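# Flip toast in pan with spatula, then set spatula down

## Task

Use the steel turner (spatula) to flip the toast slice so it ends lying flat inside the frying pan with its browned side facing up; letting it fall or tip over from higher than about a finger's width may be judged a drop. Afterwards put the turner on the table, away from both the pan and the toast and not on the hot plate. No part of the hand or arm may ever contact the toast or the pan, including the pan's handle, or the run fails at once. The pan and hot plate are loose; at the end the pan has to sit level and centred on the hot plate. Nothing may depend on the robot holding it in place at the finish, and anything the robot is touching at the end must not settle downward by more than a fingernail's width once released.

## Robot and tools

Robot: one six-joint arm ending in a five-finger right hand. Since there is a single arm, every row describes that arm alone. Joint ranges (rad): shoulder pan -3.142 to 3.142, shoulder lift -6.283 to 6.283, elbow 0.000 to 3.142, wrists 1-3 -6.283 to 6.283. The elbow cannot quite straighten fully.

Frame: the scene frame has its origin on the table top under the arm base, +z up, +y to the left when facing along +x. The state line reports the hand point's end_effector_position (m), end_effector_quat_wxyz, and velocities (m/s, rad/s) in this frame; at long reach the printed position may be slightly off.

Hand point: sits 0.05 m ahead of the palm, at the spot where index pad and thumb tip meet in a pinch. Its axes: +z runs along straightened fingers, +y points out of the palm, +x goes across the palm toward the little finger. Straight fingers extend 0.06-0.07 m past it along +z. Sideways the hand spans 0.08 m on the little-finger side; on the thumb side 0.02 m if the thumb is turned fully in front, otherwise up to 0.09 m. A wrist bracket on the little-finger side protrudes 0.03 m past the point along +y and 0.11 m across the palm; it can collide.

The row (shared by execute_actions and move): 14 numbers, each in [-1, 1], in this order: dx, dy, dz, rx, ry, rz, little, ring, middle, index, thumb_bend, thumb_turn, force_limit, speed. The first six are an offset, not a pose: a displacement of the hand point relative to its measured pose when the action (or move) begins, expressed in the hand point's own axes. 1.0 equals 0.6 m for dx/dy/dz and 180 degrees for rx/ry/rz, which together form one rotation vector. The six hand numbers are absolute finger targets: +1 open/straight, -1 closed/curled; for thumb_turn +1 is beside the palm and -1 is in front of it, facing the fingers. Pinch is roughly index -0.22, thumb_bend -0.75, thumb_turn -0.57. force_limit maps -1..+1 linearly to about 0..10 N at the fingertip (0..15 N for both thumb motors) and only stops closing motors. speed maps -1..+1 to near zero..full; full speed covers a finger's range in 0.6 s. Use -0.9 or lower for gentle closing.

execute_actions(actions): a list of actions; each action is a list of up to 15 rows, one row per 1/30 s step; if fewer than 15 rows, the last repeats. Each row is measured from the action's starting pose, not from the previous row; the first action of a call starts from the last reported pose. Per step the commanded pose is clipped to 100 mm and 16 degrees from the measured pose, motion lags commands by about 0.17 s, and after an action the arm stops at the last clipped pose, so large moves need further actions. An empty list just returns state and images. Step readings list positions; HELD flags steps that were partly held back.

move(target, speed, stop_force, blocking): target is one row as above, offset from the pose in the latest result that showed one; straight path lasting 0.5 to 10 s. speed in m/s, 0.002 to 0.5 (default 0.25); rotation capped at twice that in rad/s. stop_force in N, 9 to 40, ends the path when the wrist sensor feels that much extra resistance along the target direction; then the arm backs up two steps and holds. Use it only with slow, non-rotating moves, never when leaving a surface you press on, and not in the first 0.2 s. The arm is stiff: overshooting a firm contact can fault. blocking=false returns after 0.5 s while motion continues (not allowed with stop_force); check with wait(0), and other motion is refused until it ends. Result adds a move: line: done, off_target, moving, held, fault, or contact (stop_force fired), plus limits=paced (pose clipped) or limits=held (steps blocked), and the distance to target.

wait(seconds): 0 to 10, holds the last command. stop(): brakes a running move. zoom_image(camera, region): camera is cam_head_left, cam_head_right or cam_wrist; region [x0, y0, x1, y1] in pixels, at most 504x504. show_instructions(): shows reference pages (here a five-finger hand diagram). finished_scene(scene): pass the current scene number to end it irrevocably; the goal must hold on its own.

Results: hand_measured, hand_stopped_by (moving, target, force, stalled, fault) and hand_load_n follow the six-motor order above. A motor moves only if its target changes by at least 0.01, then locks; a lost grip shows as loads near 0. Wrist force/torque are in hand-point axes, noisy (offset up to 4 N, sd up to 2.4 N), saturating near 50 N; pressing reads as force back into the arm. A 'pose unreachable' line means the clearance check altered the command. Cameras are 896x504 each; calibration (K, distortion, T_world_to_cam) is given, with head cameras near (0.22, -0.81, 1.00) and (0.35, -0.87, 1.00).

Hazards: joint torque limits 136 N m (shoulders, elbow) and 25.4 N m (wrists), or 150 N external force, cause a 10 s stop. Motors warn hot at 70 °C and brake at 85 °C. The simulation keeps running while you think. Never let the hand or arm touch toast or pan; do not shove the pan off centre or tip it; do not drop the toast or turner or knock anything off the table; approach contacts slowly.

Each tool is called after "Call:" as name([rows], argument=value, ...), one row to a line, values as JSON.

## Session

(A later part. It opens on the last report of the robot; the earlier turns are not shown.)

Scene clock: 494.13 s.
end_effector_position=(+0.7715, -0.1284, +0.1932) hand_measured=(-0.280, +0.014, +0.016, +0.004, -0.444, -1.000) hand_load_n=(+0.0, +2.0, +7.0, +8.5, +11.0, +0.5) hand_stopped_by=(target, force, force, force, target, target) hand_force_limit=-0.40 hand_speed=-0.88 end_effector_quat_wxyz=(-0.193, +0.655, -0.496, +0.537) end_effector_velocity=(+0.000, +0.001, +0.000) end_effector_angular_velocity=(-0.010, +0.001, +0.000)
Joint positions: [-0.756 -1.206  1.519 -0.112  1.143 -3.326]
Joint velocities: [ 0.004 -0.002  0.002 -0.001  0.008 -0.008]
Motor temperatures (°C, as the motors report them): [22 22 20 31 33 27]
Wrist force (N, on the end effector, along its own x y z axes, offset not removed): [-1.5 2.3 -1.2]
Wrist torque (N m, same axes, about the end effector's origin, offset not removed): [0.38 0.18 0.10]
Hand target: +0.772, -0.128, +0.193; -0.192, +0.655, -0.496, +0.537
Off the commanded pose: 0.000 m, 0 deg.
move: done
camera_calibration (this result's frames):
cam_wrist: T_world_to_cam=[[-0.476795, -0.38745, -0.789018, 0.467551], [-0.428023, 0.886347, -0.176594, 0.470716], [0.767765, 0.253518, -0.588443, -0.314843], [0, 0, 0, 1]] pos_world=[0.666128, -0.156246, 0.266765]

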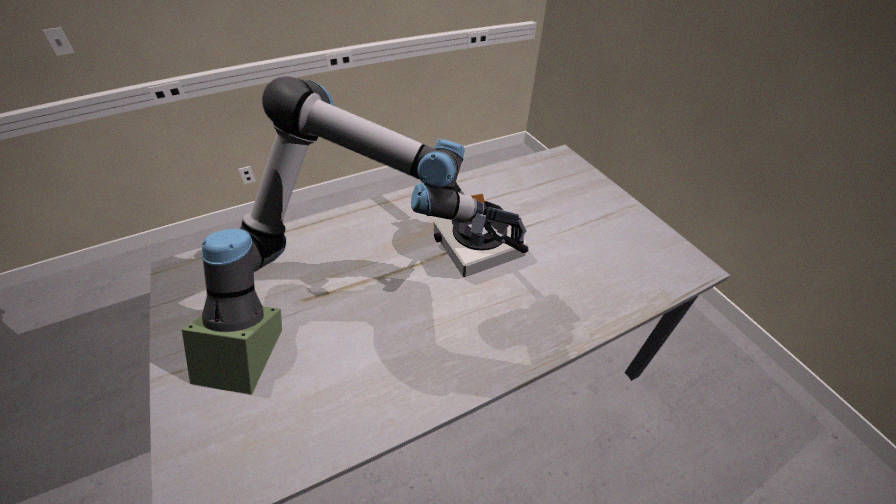

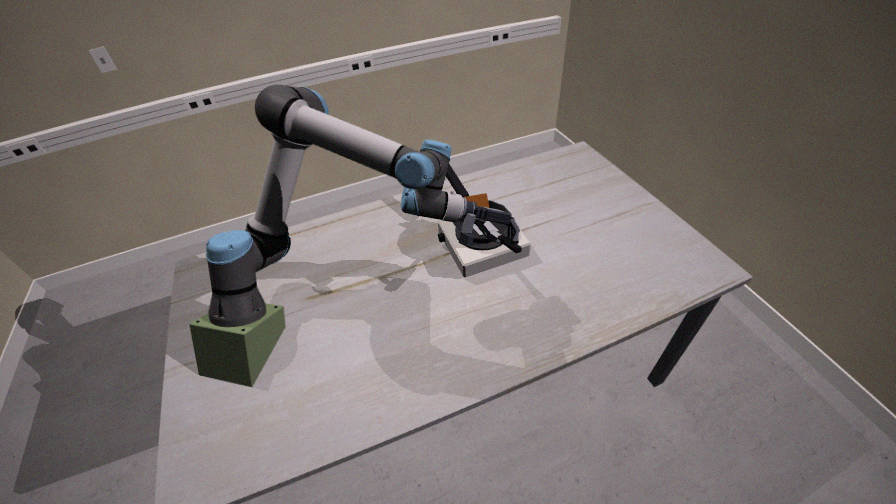

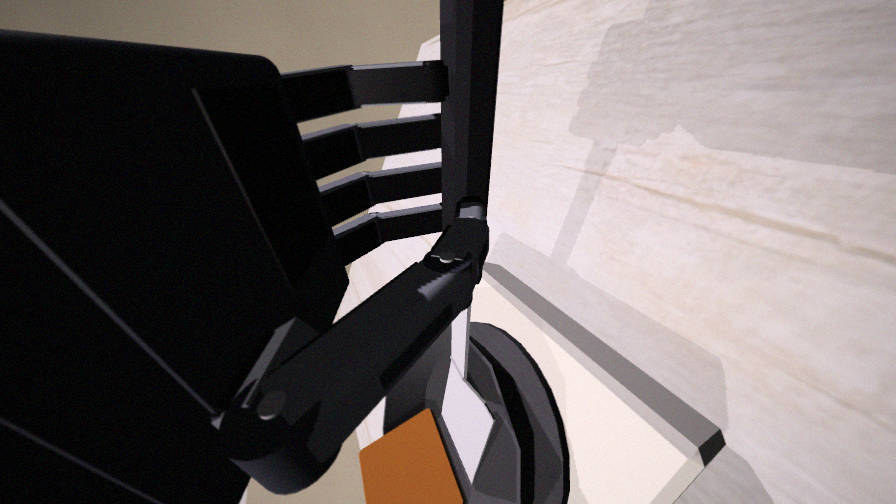

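Call:
move(target=[-0.0261, 0.0143, 0.0066, 0.0004, -0.0088, 0.0204, -0.28, -0.3, -0.35, -0.35, -0.45, -1, -0.4, -0.88], speed=0.025)

Call:
zoom_image(camera="cam_wrist", region=[360, 300, 564, 504])

Call:
zoom_image(camera="cam_head_right", region=[440, 170, 550, 270])

Scene clock: 506.67 s.
end_effector_position=(+0.7723, -0.1199, +0.1772) hand_measured=(-0.280, +0.014, +0.016, +0.004, -0.444, -1.000) hand_load_n=(+0.0, +1.5, +7.0, +8.5, +11.0, +0.5) hand_stopped_by=(target, force, force, force, target, target) hand_force_limit=-0.40 hand_speed=-0.88 end_effector_quat_wxyz=(-0.217, +0.646, -0.514, +0.521) end_effector_velocity=(+0.000, +0.002, -0.001) end_effector_angular_velocity=(+0.007, -0.001, +0.002)
Joint positions: [-0.747 -1.192  1.531 -0.137  1.125 -3.262]
Joint velocities: [ 0.002  0.001  0.002 -0.004 -0.003  0.007]
Motor temperatures (°C, as the motors report them): [22 22 20 31 33 27]
Wrist force (N, on the end effector, along its own x y z axes, offset not removed): [1.4 1.8 0.3]
Wrist torque (N m, same axes, about the end effector's origin, offset not removed): [0.28 -0.20 0.30]
Hand target: +0.772, -0.120, +0.177; -0.217, +0.646, -0.514, +0.521
Off the commanded pose: 0.000 m, 0 deg.
move: done
camera_calibration (this result's frames):
cam_wrist: T_world_to_cam=[[-0.471248, -0.332176, -0.817058, 0.465946], [-0.426906, 0.89653, -0.118261, 0.450733], [0.7718, 0.293077, -0.564296, -0.329665], [0, 0, 0, 1]] pos_world=[0.666432, -0.152702, 0.247981]

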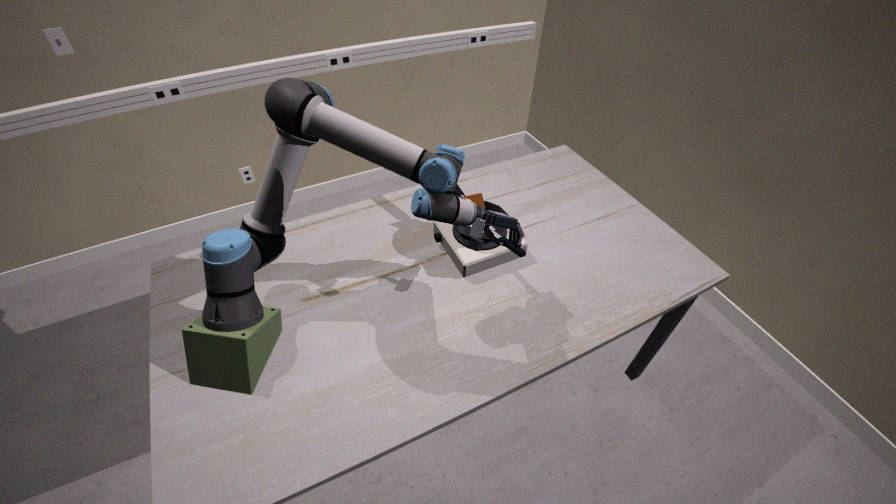

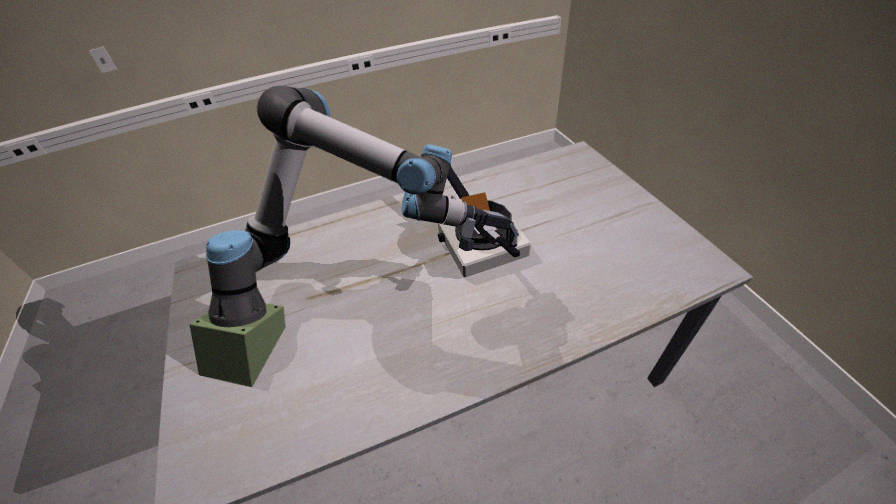

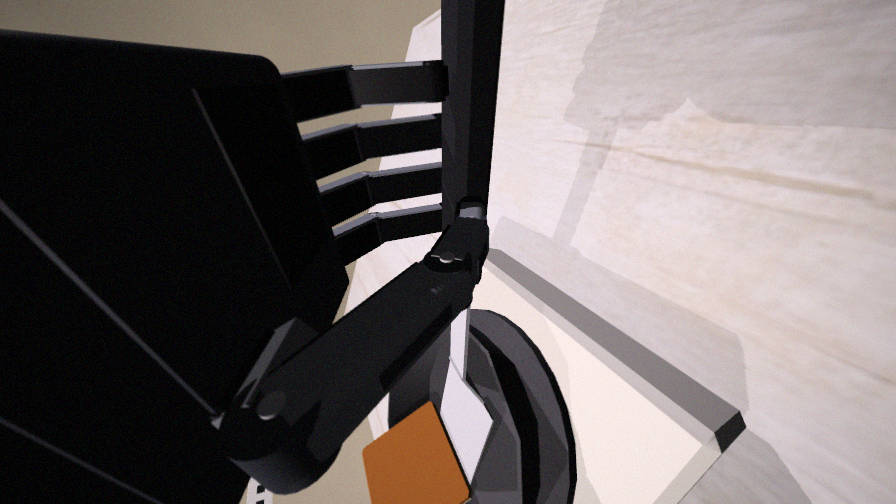

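Region (360, 300, 564, 504) of cam_wrist's 896x504 image, scaled by 2.471, with more detail than that image has.

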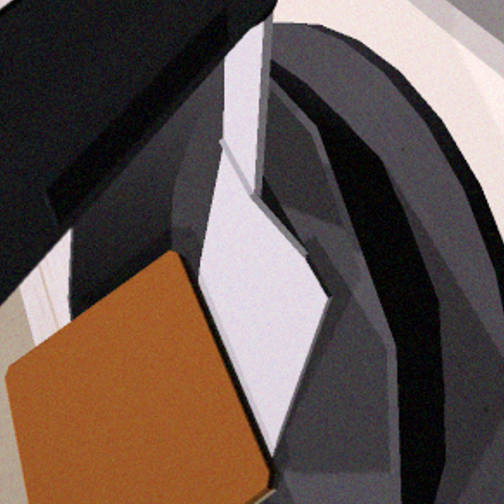

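Region (440, 170, 550, 270) of cam_head_right's 896x504 image, scaled by 4.582, with more detail than that image has; it fills the top 458 rows of this view, and the rest is white.

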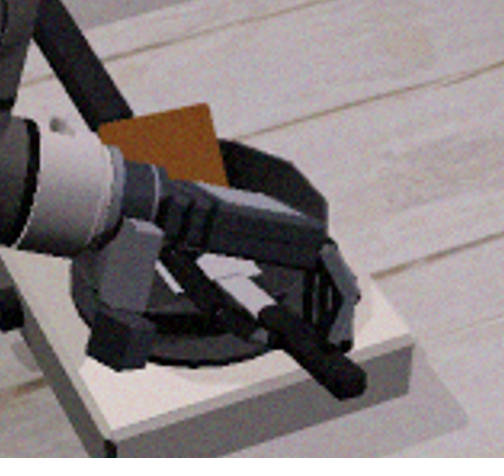

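Call:
move(target=[-0.0126, 0.0069, 0.0032, 0.0002, -0.0044, 0.0102, -0.28, -0.3, -0.35, -0.35, -0.45, -1, -0.4, -0.88], speed=0.015)

Call:
zoom_image(camera="cam_wrist", region=[360, 300, 564, 504])

Call:
zoom_image(camera="cam_head_right", region=[440, 170, 550, 270])

Scene clock: 511.63 s.
end_effector_position=(+0.7728, -0.1153, +0.1699) hand_measured=(-0.280, +0.014, +0.016, +0.004, -0.444, -1.000) hand_load_n=(+0.0, +1.5, +7.0, +8.5, +11.0, +0.0) hand_stopped_by=(target, force, force, force, target, target) hand_force_limit=-0.40 hand_speed=-0.88 end_effector_quat_wxyz=(-0.229, +0.641, -0.522, +0.514) end_effector_velocity=(+0.000, +0.000, -0.000) end_effector_angular_velocity=(+0.002, -0.001, +0.001)
Joint positions: [-0.743 -1.185  1.537 -0.149  1.116 -3.23 ]
Joint velocities: [ 0.     0.001 -0.    -0.002 -0.001  0.002]
Motor temperatures (°C, as the motors report them): [22 22 20 31 33 27]
Wrist force (N, on the end effector, along its own x y z axes, offset not removed): [2.9 2.8 0.5]
Wrist torque (N m, same axes, about the end effector's origin, offset not removed): [0.41 -0.38 0.50]
Hand target: +0.773, -0.115, +0.170; -0.229, +0.641, -0.522, +0.514
Off the commanded pose: 0.000 m, 0 deg.
move: done
camera_calibration (this result's frames):
cam_wrist: T_world_to_cam=[[-0.468409, -0.303911, -0.829597, 0.464846], [-0.426502, 0.900104, -0.0889272, 0.441037], [0.77375, 0.312171, -0.551236, -0.337056], [0, 0, 0, 1]] pos_world=[0.666639, -0.150488, 0.239058]

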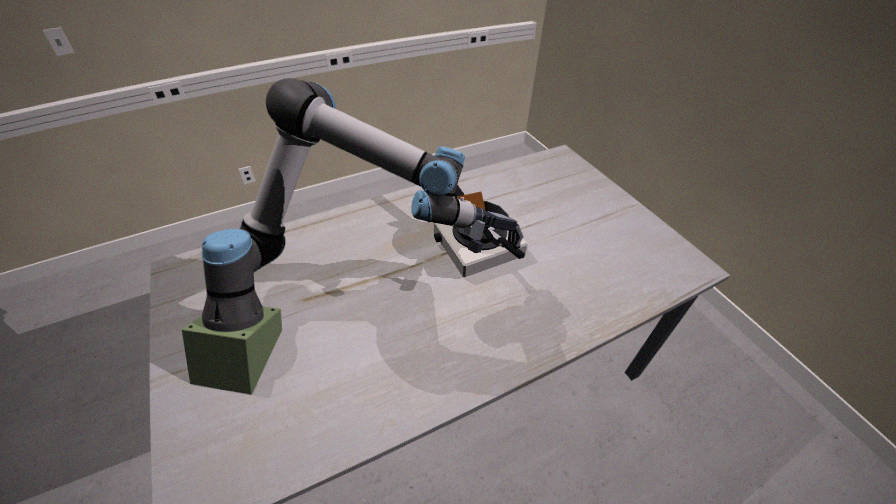

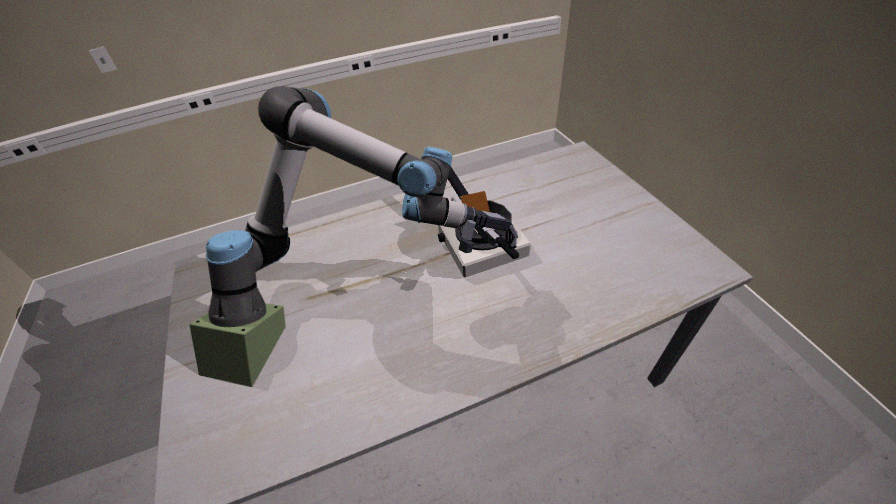

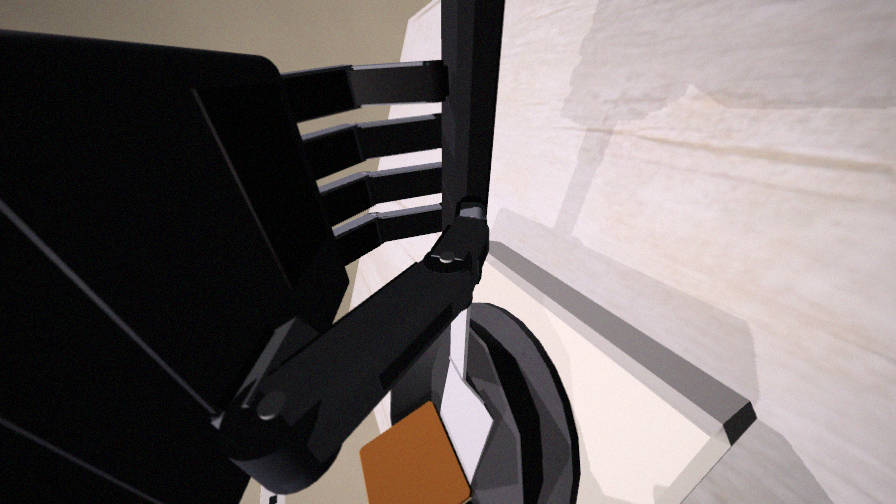

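Region (360, 300, 564, 504) of cam_wrist's 896x504 image, scaled by 2.471, with more detail than that image has.

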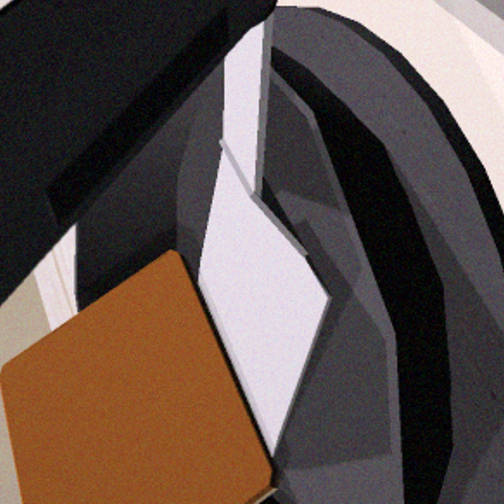

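Region (440, 170, 550, 270) of cam_head_right's 896x504 image, scaled by 4.582, with more detail than that image has; it fills the top 458 rows of this view, and the rest is white.

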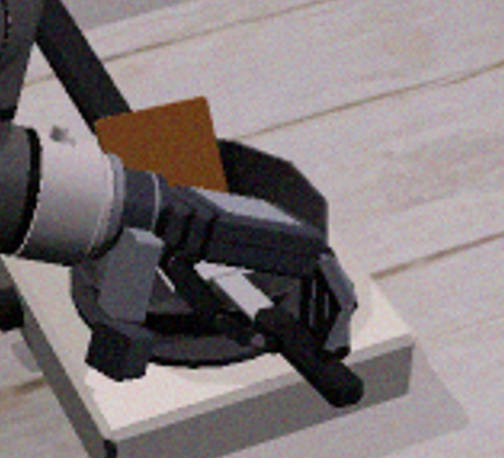

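Call:
move(target=[-0.0109, 0.0017, 0.0009, 0.0001, -0.0022, 0.0051, -0.28, -0.3, -0.35, -0.35, -0.45, -1, -0.4, -0.88], speed=0.01)

Call:
zoom_image(camera="cam_wrist", region=[360, 300, 564, 504])

Call:
zoom_image(camera="cam_head_right", region=[440, 170, 550, 270])

Scene clock: 516.30 s.
end_effector_position=(+0.7733, -0.1100, +0.1661) hand_measured=(-0.280, +0.014, +0.016, +0.004, -0.444, -1.000) hand_load_n=(+0.0, +1.5, +7.0, +8.5, +11.5, +0.0) hand_stopped_by=(target, force, force, force, target, target) hand_force_limit=-0.40 hand_speed=-0.88 end_effector_quat_wxyz=(-0.235, +0.639, -0.526, +0.510) end_effector_velocity=(-0.000, +0.001, -0.000) end_effector_angular_velocity=(+0.004, +0.000, -0.000)
Joint positions: [-0.736 -1.184  1.541 -0.154  1.116 -3.213]
Joint velocities: [ 0.001 -0.     0.     0.001 -0.001  0.003]
Motor temperatures (°C, as the motors report them): [22 22 20 31 33 27]
Wrist force (N, on the end effector, along its own x y z axes, offset not removed): [2.4 2.7 0.0]
Wrist torque (N m, same axes, about the end effector's origin, offset not removed): [0.41 -0.39 0.45]
Hand target: +0.773, -0.110, +0.166; -0.235, +0.639, -0.526, +0.510
Off the commanded pose: 0.000 m, 0 deg.
move: done
camera_calibration (this result's frames):
cam_wrist: T_world_to_cam=[[-0.466978, -0.289682, -0.835473, 0.465051], [-0.426342, 0.901507, -0.0742792, 0.433717], [0.774703, 0.32151, -0.544488, -0.342004], [0, 0, 0, 1]] pos_world=[0.667032, -0.146324, 0.234537]

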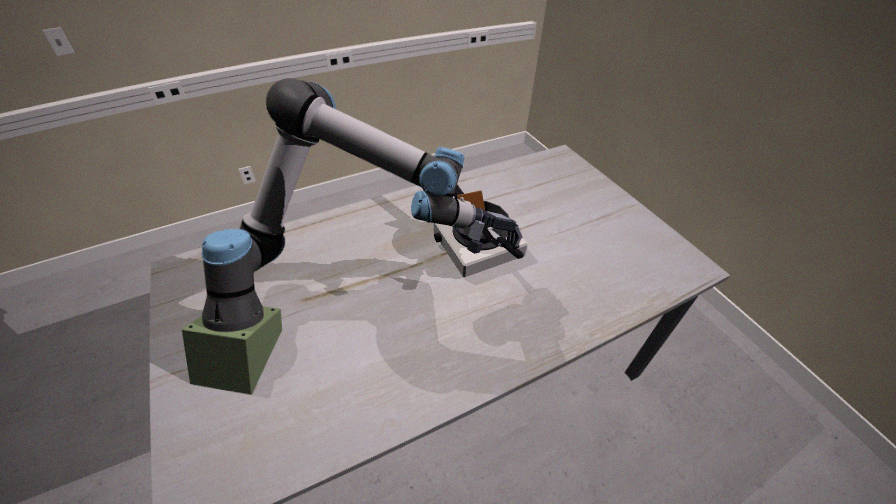

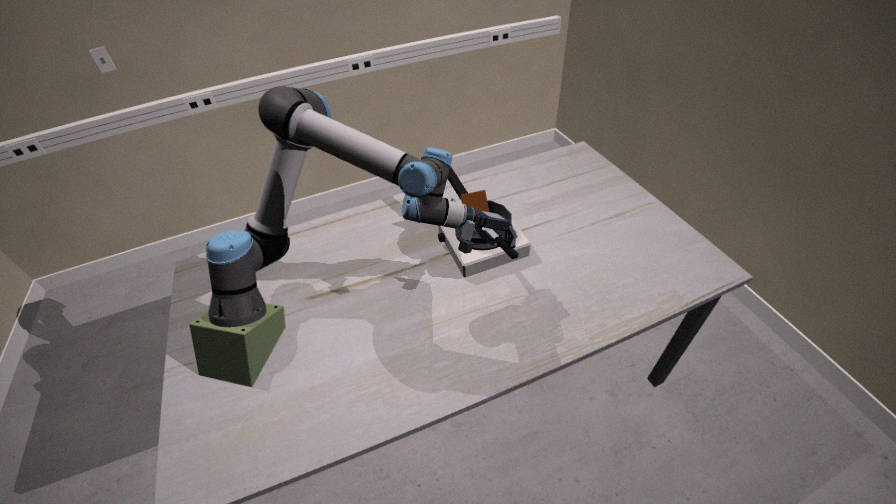

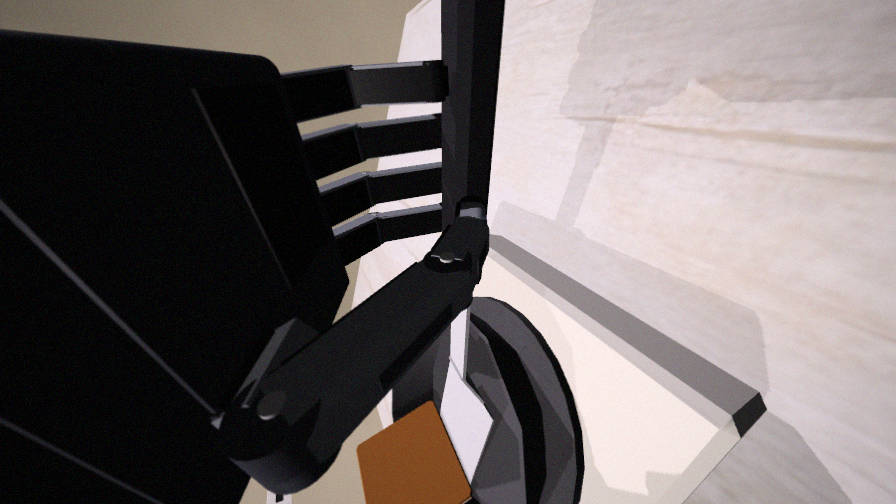

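Region (360, 300, 564, 504) of cam_wrist's 896x504 image, scaled by 2.471, with more detail than that image has.

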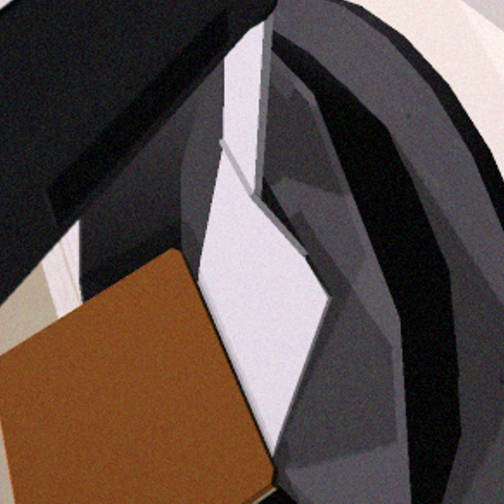

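Region (440, 170, 550, 270) of cam_head_right's 896x504 image, scaled by 4.582, with more detail than that image has; it fills the top 458 rows of this view, and the rest is white.

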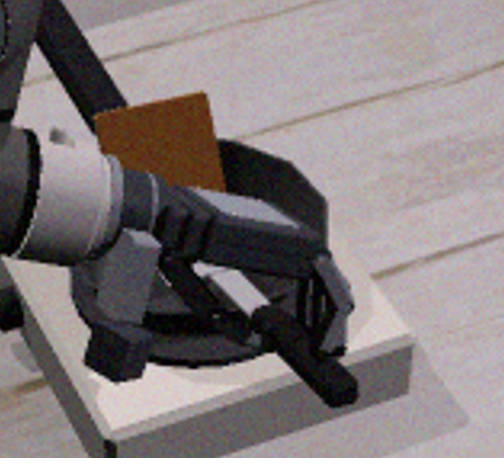

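Call:
move(target=[-0.0061, -0.0025, -0.001, 0, 0, 0, -0.28, -0.3, -0.35, -0.35, -0.45, -1, -0.4, -0.88], speed=0.006)

Call:
zoom_image(camera="cam_wrist", region=[360, 300, 564, 504])

Call:
zoom_image(camera="cam_head_right", region=[440, 170, 550, 270])

Scene clock: 520.73 s.
end_effector_position=(+0.7736, -0.1061, +0.1661) hand_measured=(-0.280, +0.014, +0.016, +0.004, -0.444, -1.000) hand_load_n=(+0.0, +1.5, +7.0, +8.5, +11.5, +0.5) hand_stopped_by=(target, force, force, force, target, target) hand_force_limit=-0.40 hand_speed=-0.88 end_effector_quat_wxyz=(-0.235, +0.639, -0.526, +0.510) end_effector_velocity=(-0.000, +0.001, -0.000) end_effector_angular_velocity=(+0.001, +0.001, -0.000)
Joint positions: [-0.73  -1.188  1.542 -0.152  1.122 -3.211]
Joint velocities: [ 0.001 -0.001  0.001  0.001  0.001  0.   ]
Motor temperatures (°C, as the motors report them): [22 22 20 31 33 27]
Wrist force (N, on the end effector, along its own x y z axes, offset not removed): [1.4 4.0 -0.9]
Wrist torque (N m, same axes, about the end effector's origin, offset not removed): [0.60 -0.13 0.51]
Hand target: +0.774, -0.106, +0.166; -0.235, +0.639, -0.526, +0.510
Off the commanded pose: 0.000 m, 0 deg.
move: done
camera_calibration (this result's frames):
cam_wrist: T_world_to_cam=[[-0.466975, -0.289673, -0.835478, 0.46635], [-0.426344, 0.901507, -0.0742689, 0.430362], [0.774703, 0.321519, -0.544481, -0.343547], [0, 0, 0, 1]] pos_world=[0.667403, -0.142428, 0.234533]

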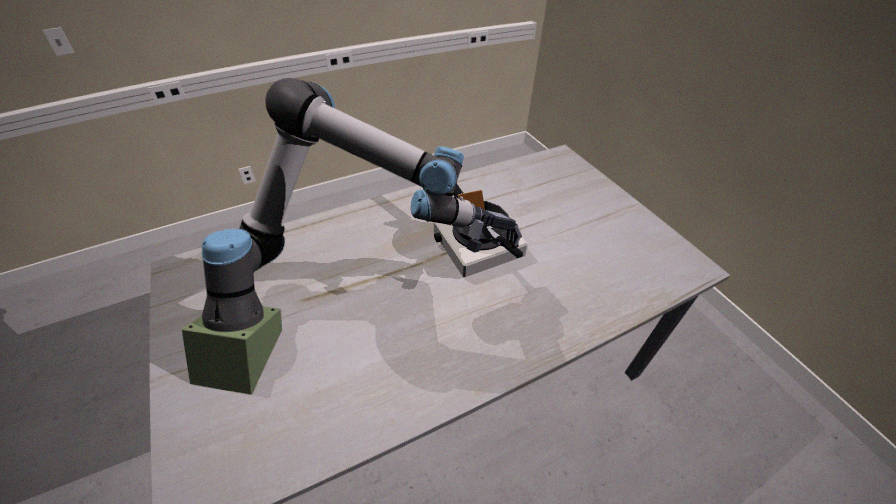

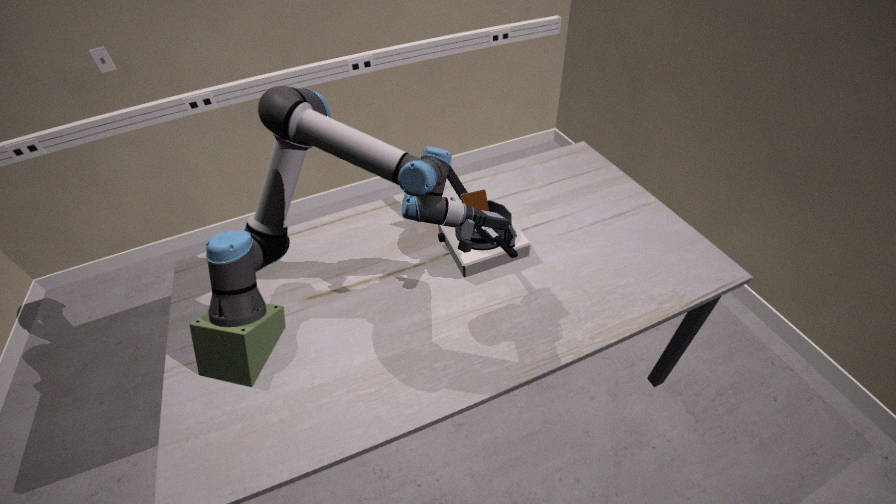

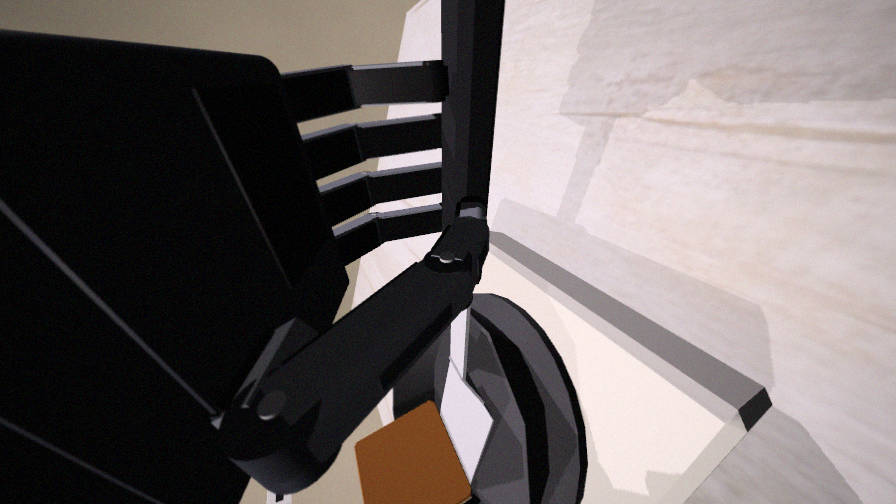

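Region (360, 300, 564, 504) of cam_wrist's 896x504 image, scaled by 2.471, with more detail than that image has.

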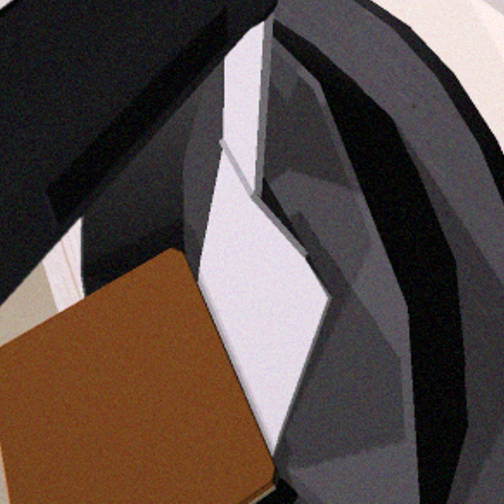

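Region (440, 170, 550, 270) of cam_head_right's 896x504 image, scaled by 4.582, with more detail than that image has; it fills the top 458 rows of this view, and the rest is white.

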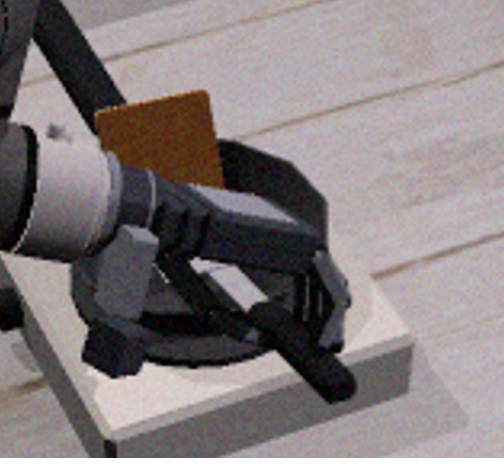

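Call:
move(target=[-0.0054, -0.0039, -0.0016, 0, 0, 0, -0.28, -0.3, -0.35, -0.35, -0.45, -1, -0.4, -0.88], speed=0.005)

Call:
zoom_image(camera="cam_wrist", region=[360, 300, 564, 504])

Call:
zoom_image(camera="cam_head_right", region=[440, 170, 550, 270])

Scene clock: 524.93 s.
end_effector_position=(+0.7740, -0.1022, +0.1671) hand_measured=(-0.280, +0.014, +0.016, +0.004, -0.444, -1.000) hand_load_n=(+0.0, +1.5, +7.0, +8.5, +11.0, +0.5) hand_stopped_by=(target, force, force, force, target, target) hand_force_limit=-0.40 hand_speed=-0.88 end_effector_quat_wxyz=(-0.235, +0.639, -0.526, +0.510) end_effector_velocity=(+0.000, +0.001, +0.001) end_effector_angular_velocity=(+0.001, -0.001, -0.001)
Joint positions: [-0.724 -1.193  1.542 -0.148  1.127 -3.21 ]
Joint velocities: [ 0.001 -0.001 -0.     0.001  0.001  0.001]
Motor temperatures (°C, as the motors report them): [22 22 20 31 33 27]
Wrist force (N, on the end effector, along its own x y z axes, offset not removed): [1.9 3.2 -0.6]
Wrist torque (N m, same axes, about the end effector's origin, offset not removed): [0.42 -0.31 0.43]
Hand target: +0.774, -0.102, +0.167; -0.235, +0.639, -0.526, +0.510
Off the commanded pose: 0.000 m, 0 deg.
move: done
camera_calibration (this result's frames):
cam_wrist: T_world_to_cam=[[-0.46698, -0.289664, -0.835478, 0.468481], [-0.426344, 0.901508, -0.0742578, 0.427077], [0.7747, 0.321524, -0.544483, -0.344556], [0, 0, 0, 1]] pos_world=[0.66778, -0.138528, 0.235514]

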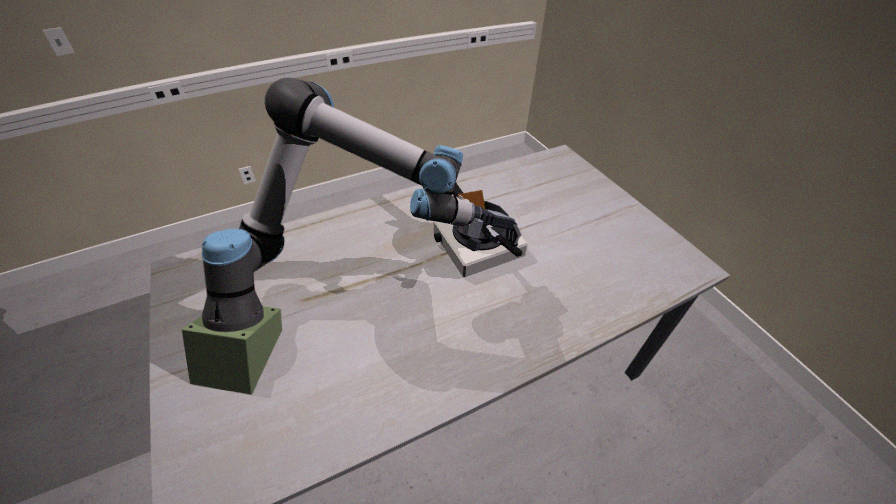

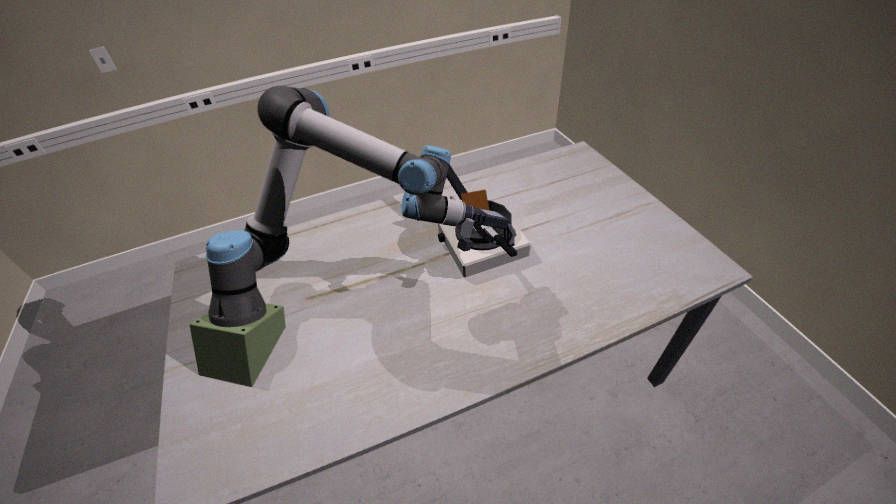

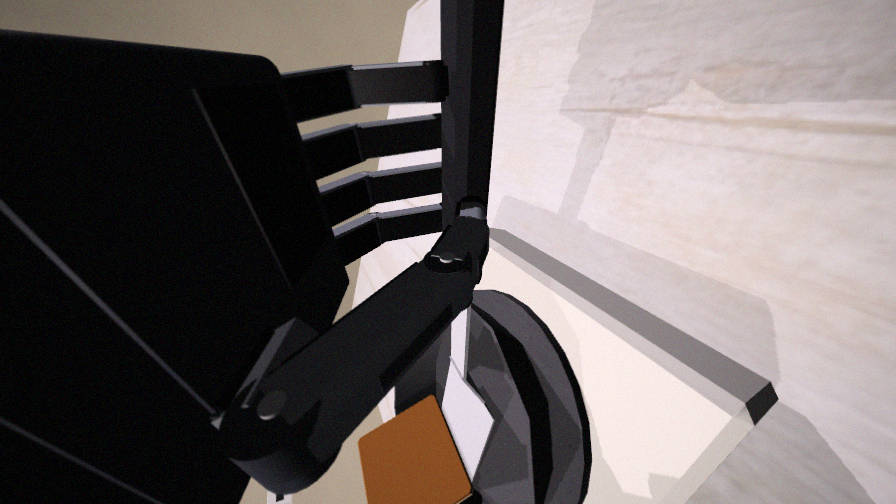

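Region (360, 300, 564, 504) of cam_wrist's 896x504 image, scaled by 2.471, with more detail than that image has.

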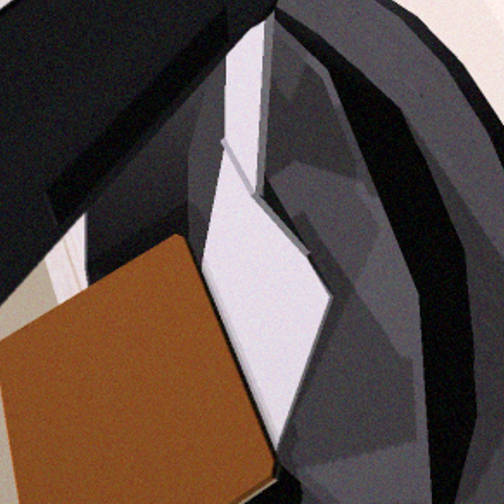

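Region (440, 170, 550, 270) of cam_head_right's 896x504 image, scaled by 4.582, with more detail than that image has; it fills the top 458 rows of this view, and the rest is white.

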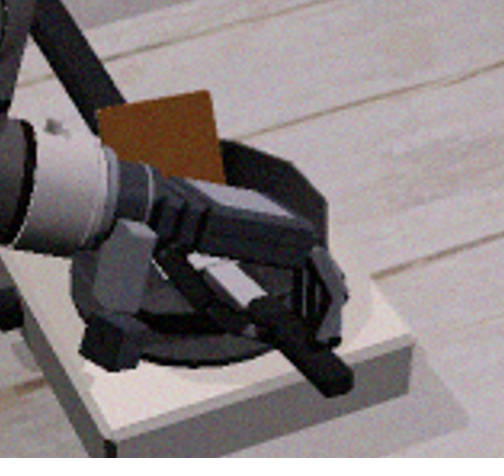

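Call:
execute_actions(actions=[])

Call:
zoom_image(camera="cam_wrist", region=[360, 300, 564, 504])

Scene clock: 526.93 s.
end_effector_position=(+0.7740, -0.1021, +0.1671) hand_measured=(-0.280, +0.014, +0.016, +0.004, -0.444, -1.000) hand_load_n=(+0.0, +1.5, +7.0, +8.5, +11.0, +0.5) hand_stopped_by=(target, force, force, force, target, target) hand_force_limit=-0.40 hand_speed=-0.88 end_effector_quat_wxyz=(-0.235, +0.639, -0.526, +0.510) end_effector_velocity=(-0.001, -0.000, -0.001) end_effector_angular_velocity=(+0.001, +0.001, -0.001)
Joint positions: [-0.724 -1.193  1.542 -0.147  1.127 -3.21 ]
Joint velocities: [-0.001  0.     0.001  0.001 -0.    -0.   ]
Motor temperatures (°C, as the motors report them): [22 22 20 31 33 27]
Wrist force (N, on the end effector, along its own x y z axes, offset not removed): [1.9 2.5 -0.2]
Wrist torque (N m, same axes, about the end effector's origin, offset not removed): [0.34 -0.15 0.35]
Hand target: +0.774, -0.102, +0.167; -0.235, +0.639, -0.526, +0.510
Off the commanded pose: 0.000 m, 0 deg.
camera_calibration (this result's frames):
cam_wrist: T_world_to_cam=[[-0.466972, -0.289669, -0.835481, 0.46852], [-0.426344, 0.901507, -0.0742665, 0.427023], [0.774705, 0.321522, -0.544478, -0.344578], [0, 0, 0, 1]] pos_world=[0.667791, -0.138459, 0.235538]

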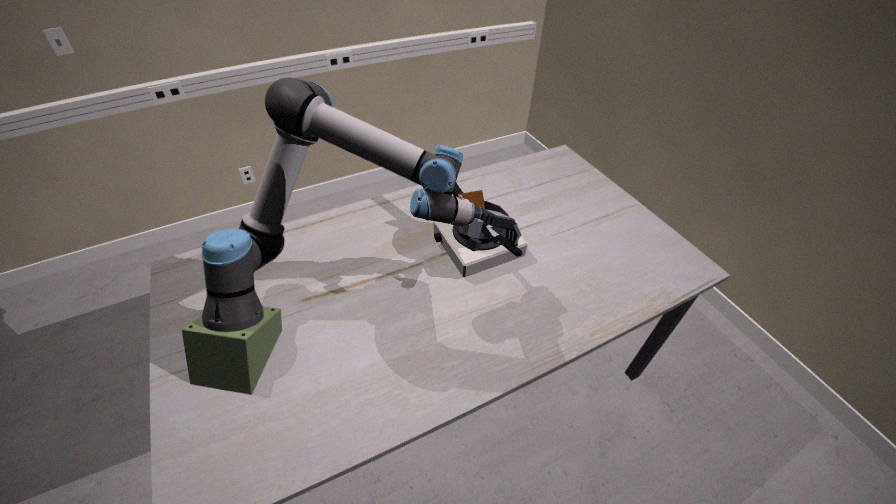

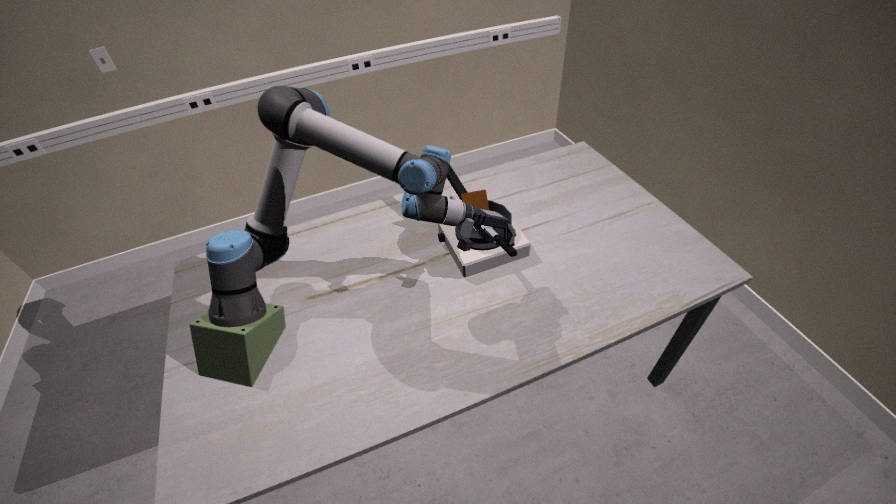

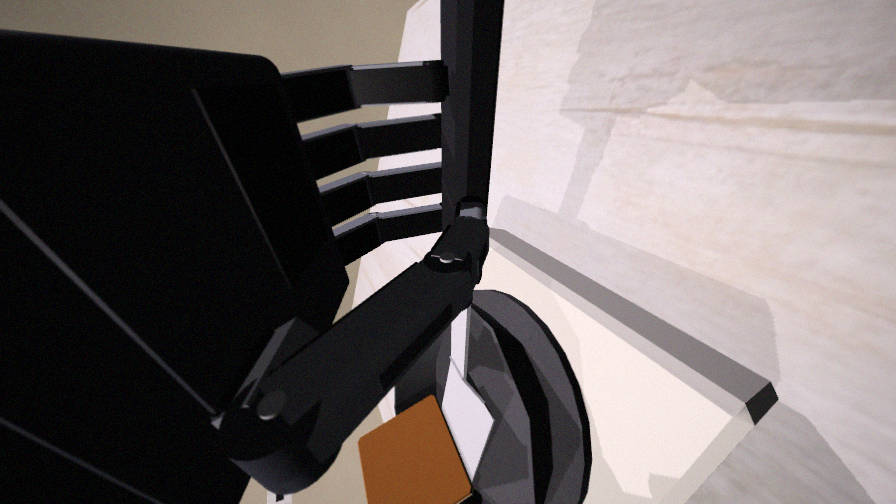

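Region (360, 300, 564, 504) of cam_wrist's 896x504 image, scaled by 2.471, with more detail than that image has.

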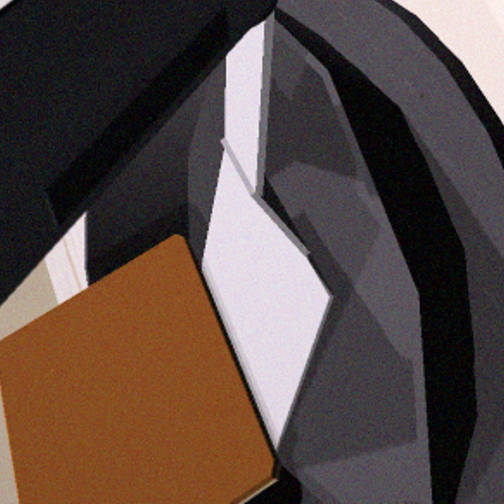

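Call:
move(target=[0.0346, -0.0203, -0.0094, -0.0004, 0.0111, -0.0255, -0.28, -0.3, -0.35, -0.35, -0.45, -1, -0.4, -0.88], speed=0.02)

Call:
zoom_image(camera="cam_wrist", region=[340, 280, 564, 504])

Call:
zoom_image(camera="cam_head_right", region=[440, 170, 550, 270])

Scene clock: 536.40 s.
end_effector_position=(+0.7727, -0.1155, +0.1877) hand_measured=(-0.280, +0.014, +0.016, +0.004, -0.444, -1.000) hand_load_n=(+0.0, +1.5, +7.0, +8.5, +11.0, +0.5) hand_stopped_by=(target, force, force, force, target, target) hand_force_limit=-0.40 hand_speed=-0.88 end_effector_quat_wxyz=(-0.205, +0.651, -0.505, +0.529) end_effector_velocity=(+0.000, -0.001, +0.002) end_effector_angular_velocity=(-0.007, -0.000, +0.001)
Joint positions: [-0.741 -1.21   1.525 -0.115  1.145 -3.292]
Joint velocities: [-0.001 -0.001 -0.002  0.002  0.002 -0.006]
Motor temperatures (°C, as the motors report them): [22 22 20 31 33 27]
Wrist force (N, on the end effector, along its own x y z axes, offset not removed): [1.1 3.6 0.8]
Wrist torque (N m, same axes, about the end effector's origin, offset not removed): [0.35 -0.19 0.32]
Hand target: +0.773, -0.116, +0.188; -0.204, +0.651, -0.505, +0.529
Off the commanded pose: 0.000 m, 0 deg.
move: done
camera_calibration (this result's frames):
cam_wrist: T_world_to_cam=[[-0.473818, -0.360517, -0.803445, 0.472265], [-0.427262, 0.891893, -0.148234, 0.453544], [0.770028, 0.273046, -0.57663, -0.324013], [0, 0, 0, 1]] pos_world=[0.667049, -0.145784, 0.259834]

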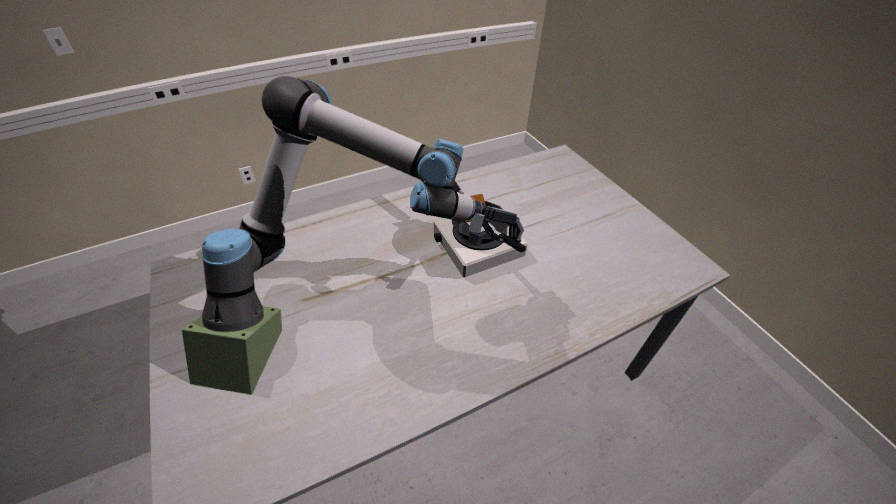

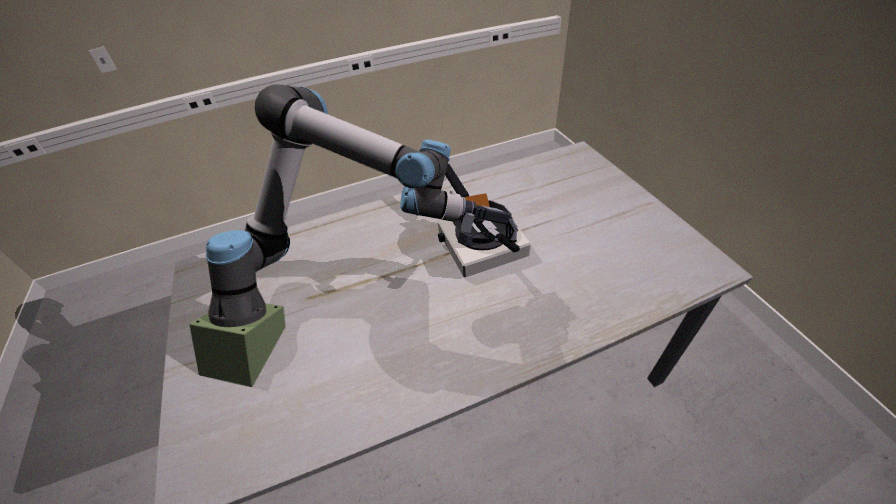

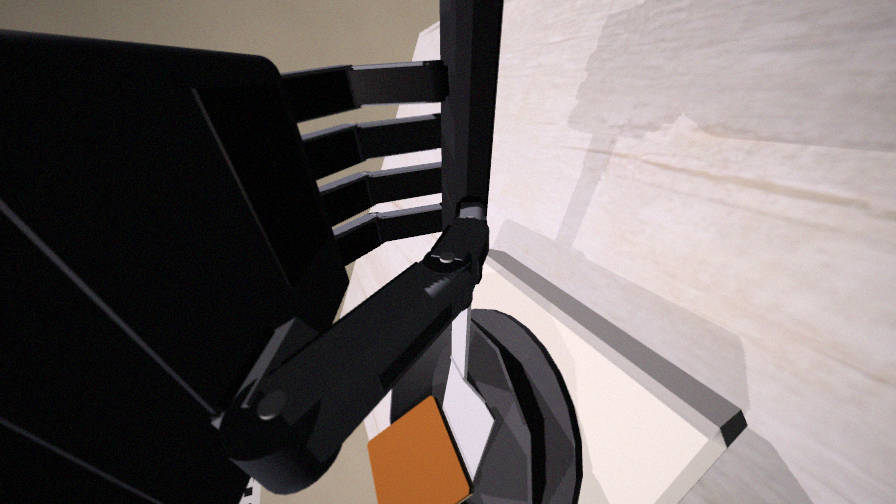

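Region (340, 280, 564, 504) of cam_wrist's 896x504 image, scaled by 2.250, with more detail than that image has.

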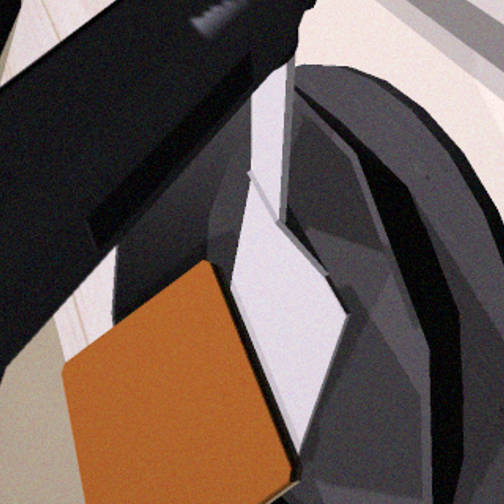

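Region (440, 170, 550, 270) of cam_head_right's 896x504 image, scaled by 4.582, with more detail than that image has; it fills the top 458 rows of this view, and the rest is white.

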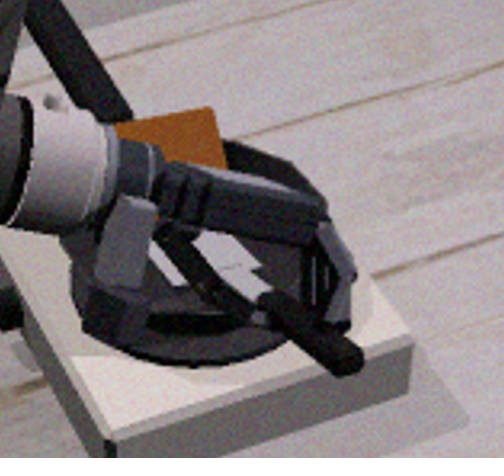

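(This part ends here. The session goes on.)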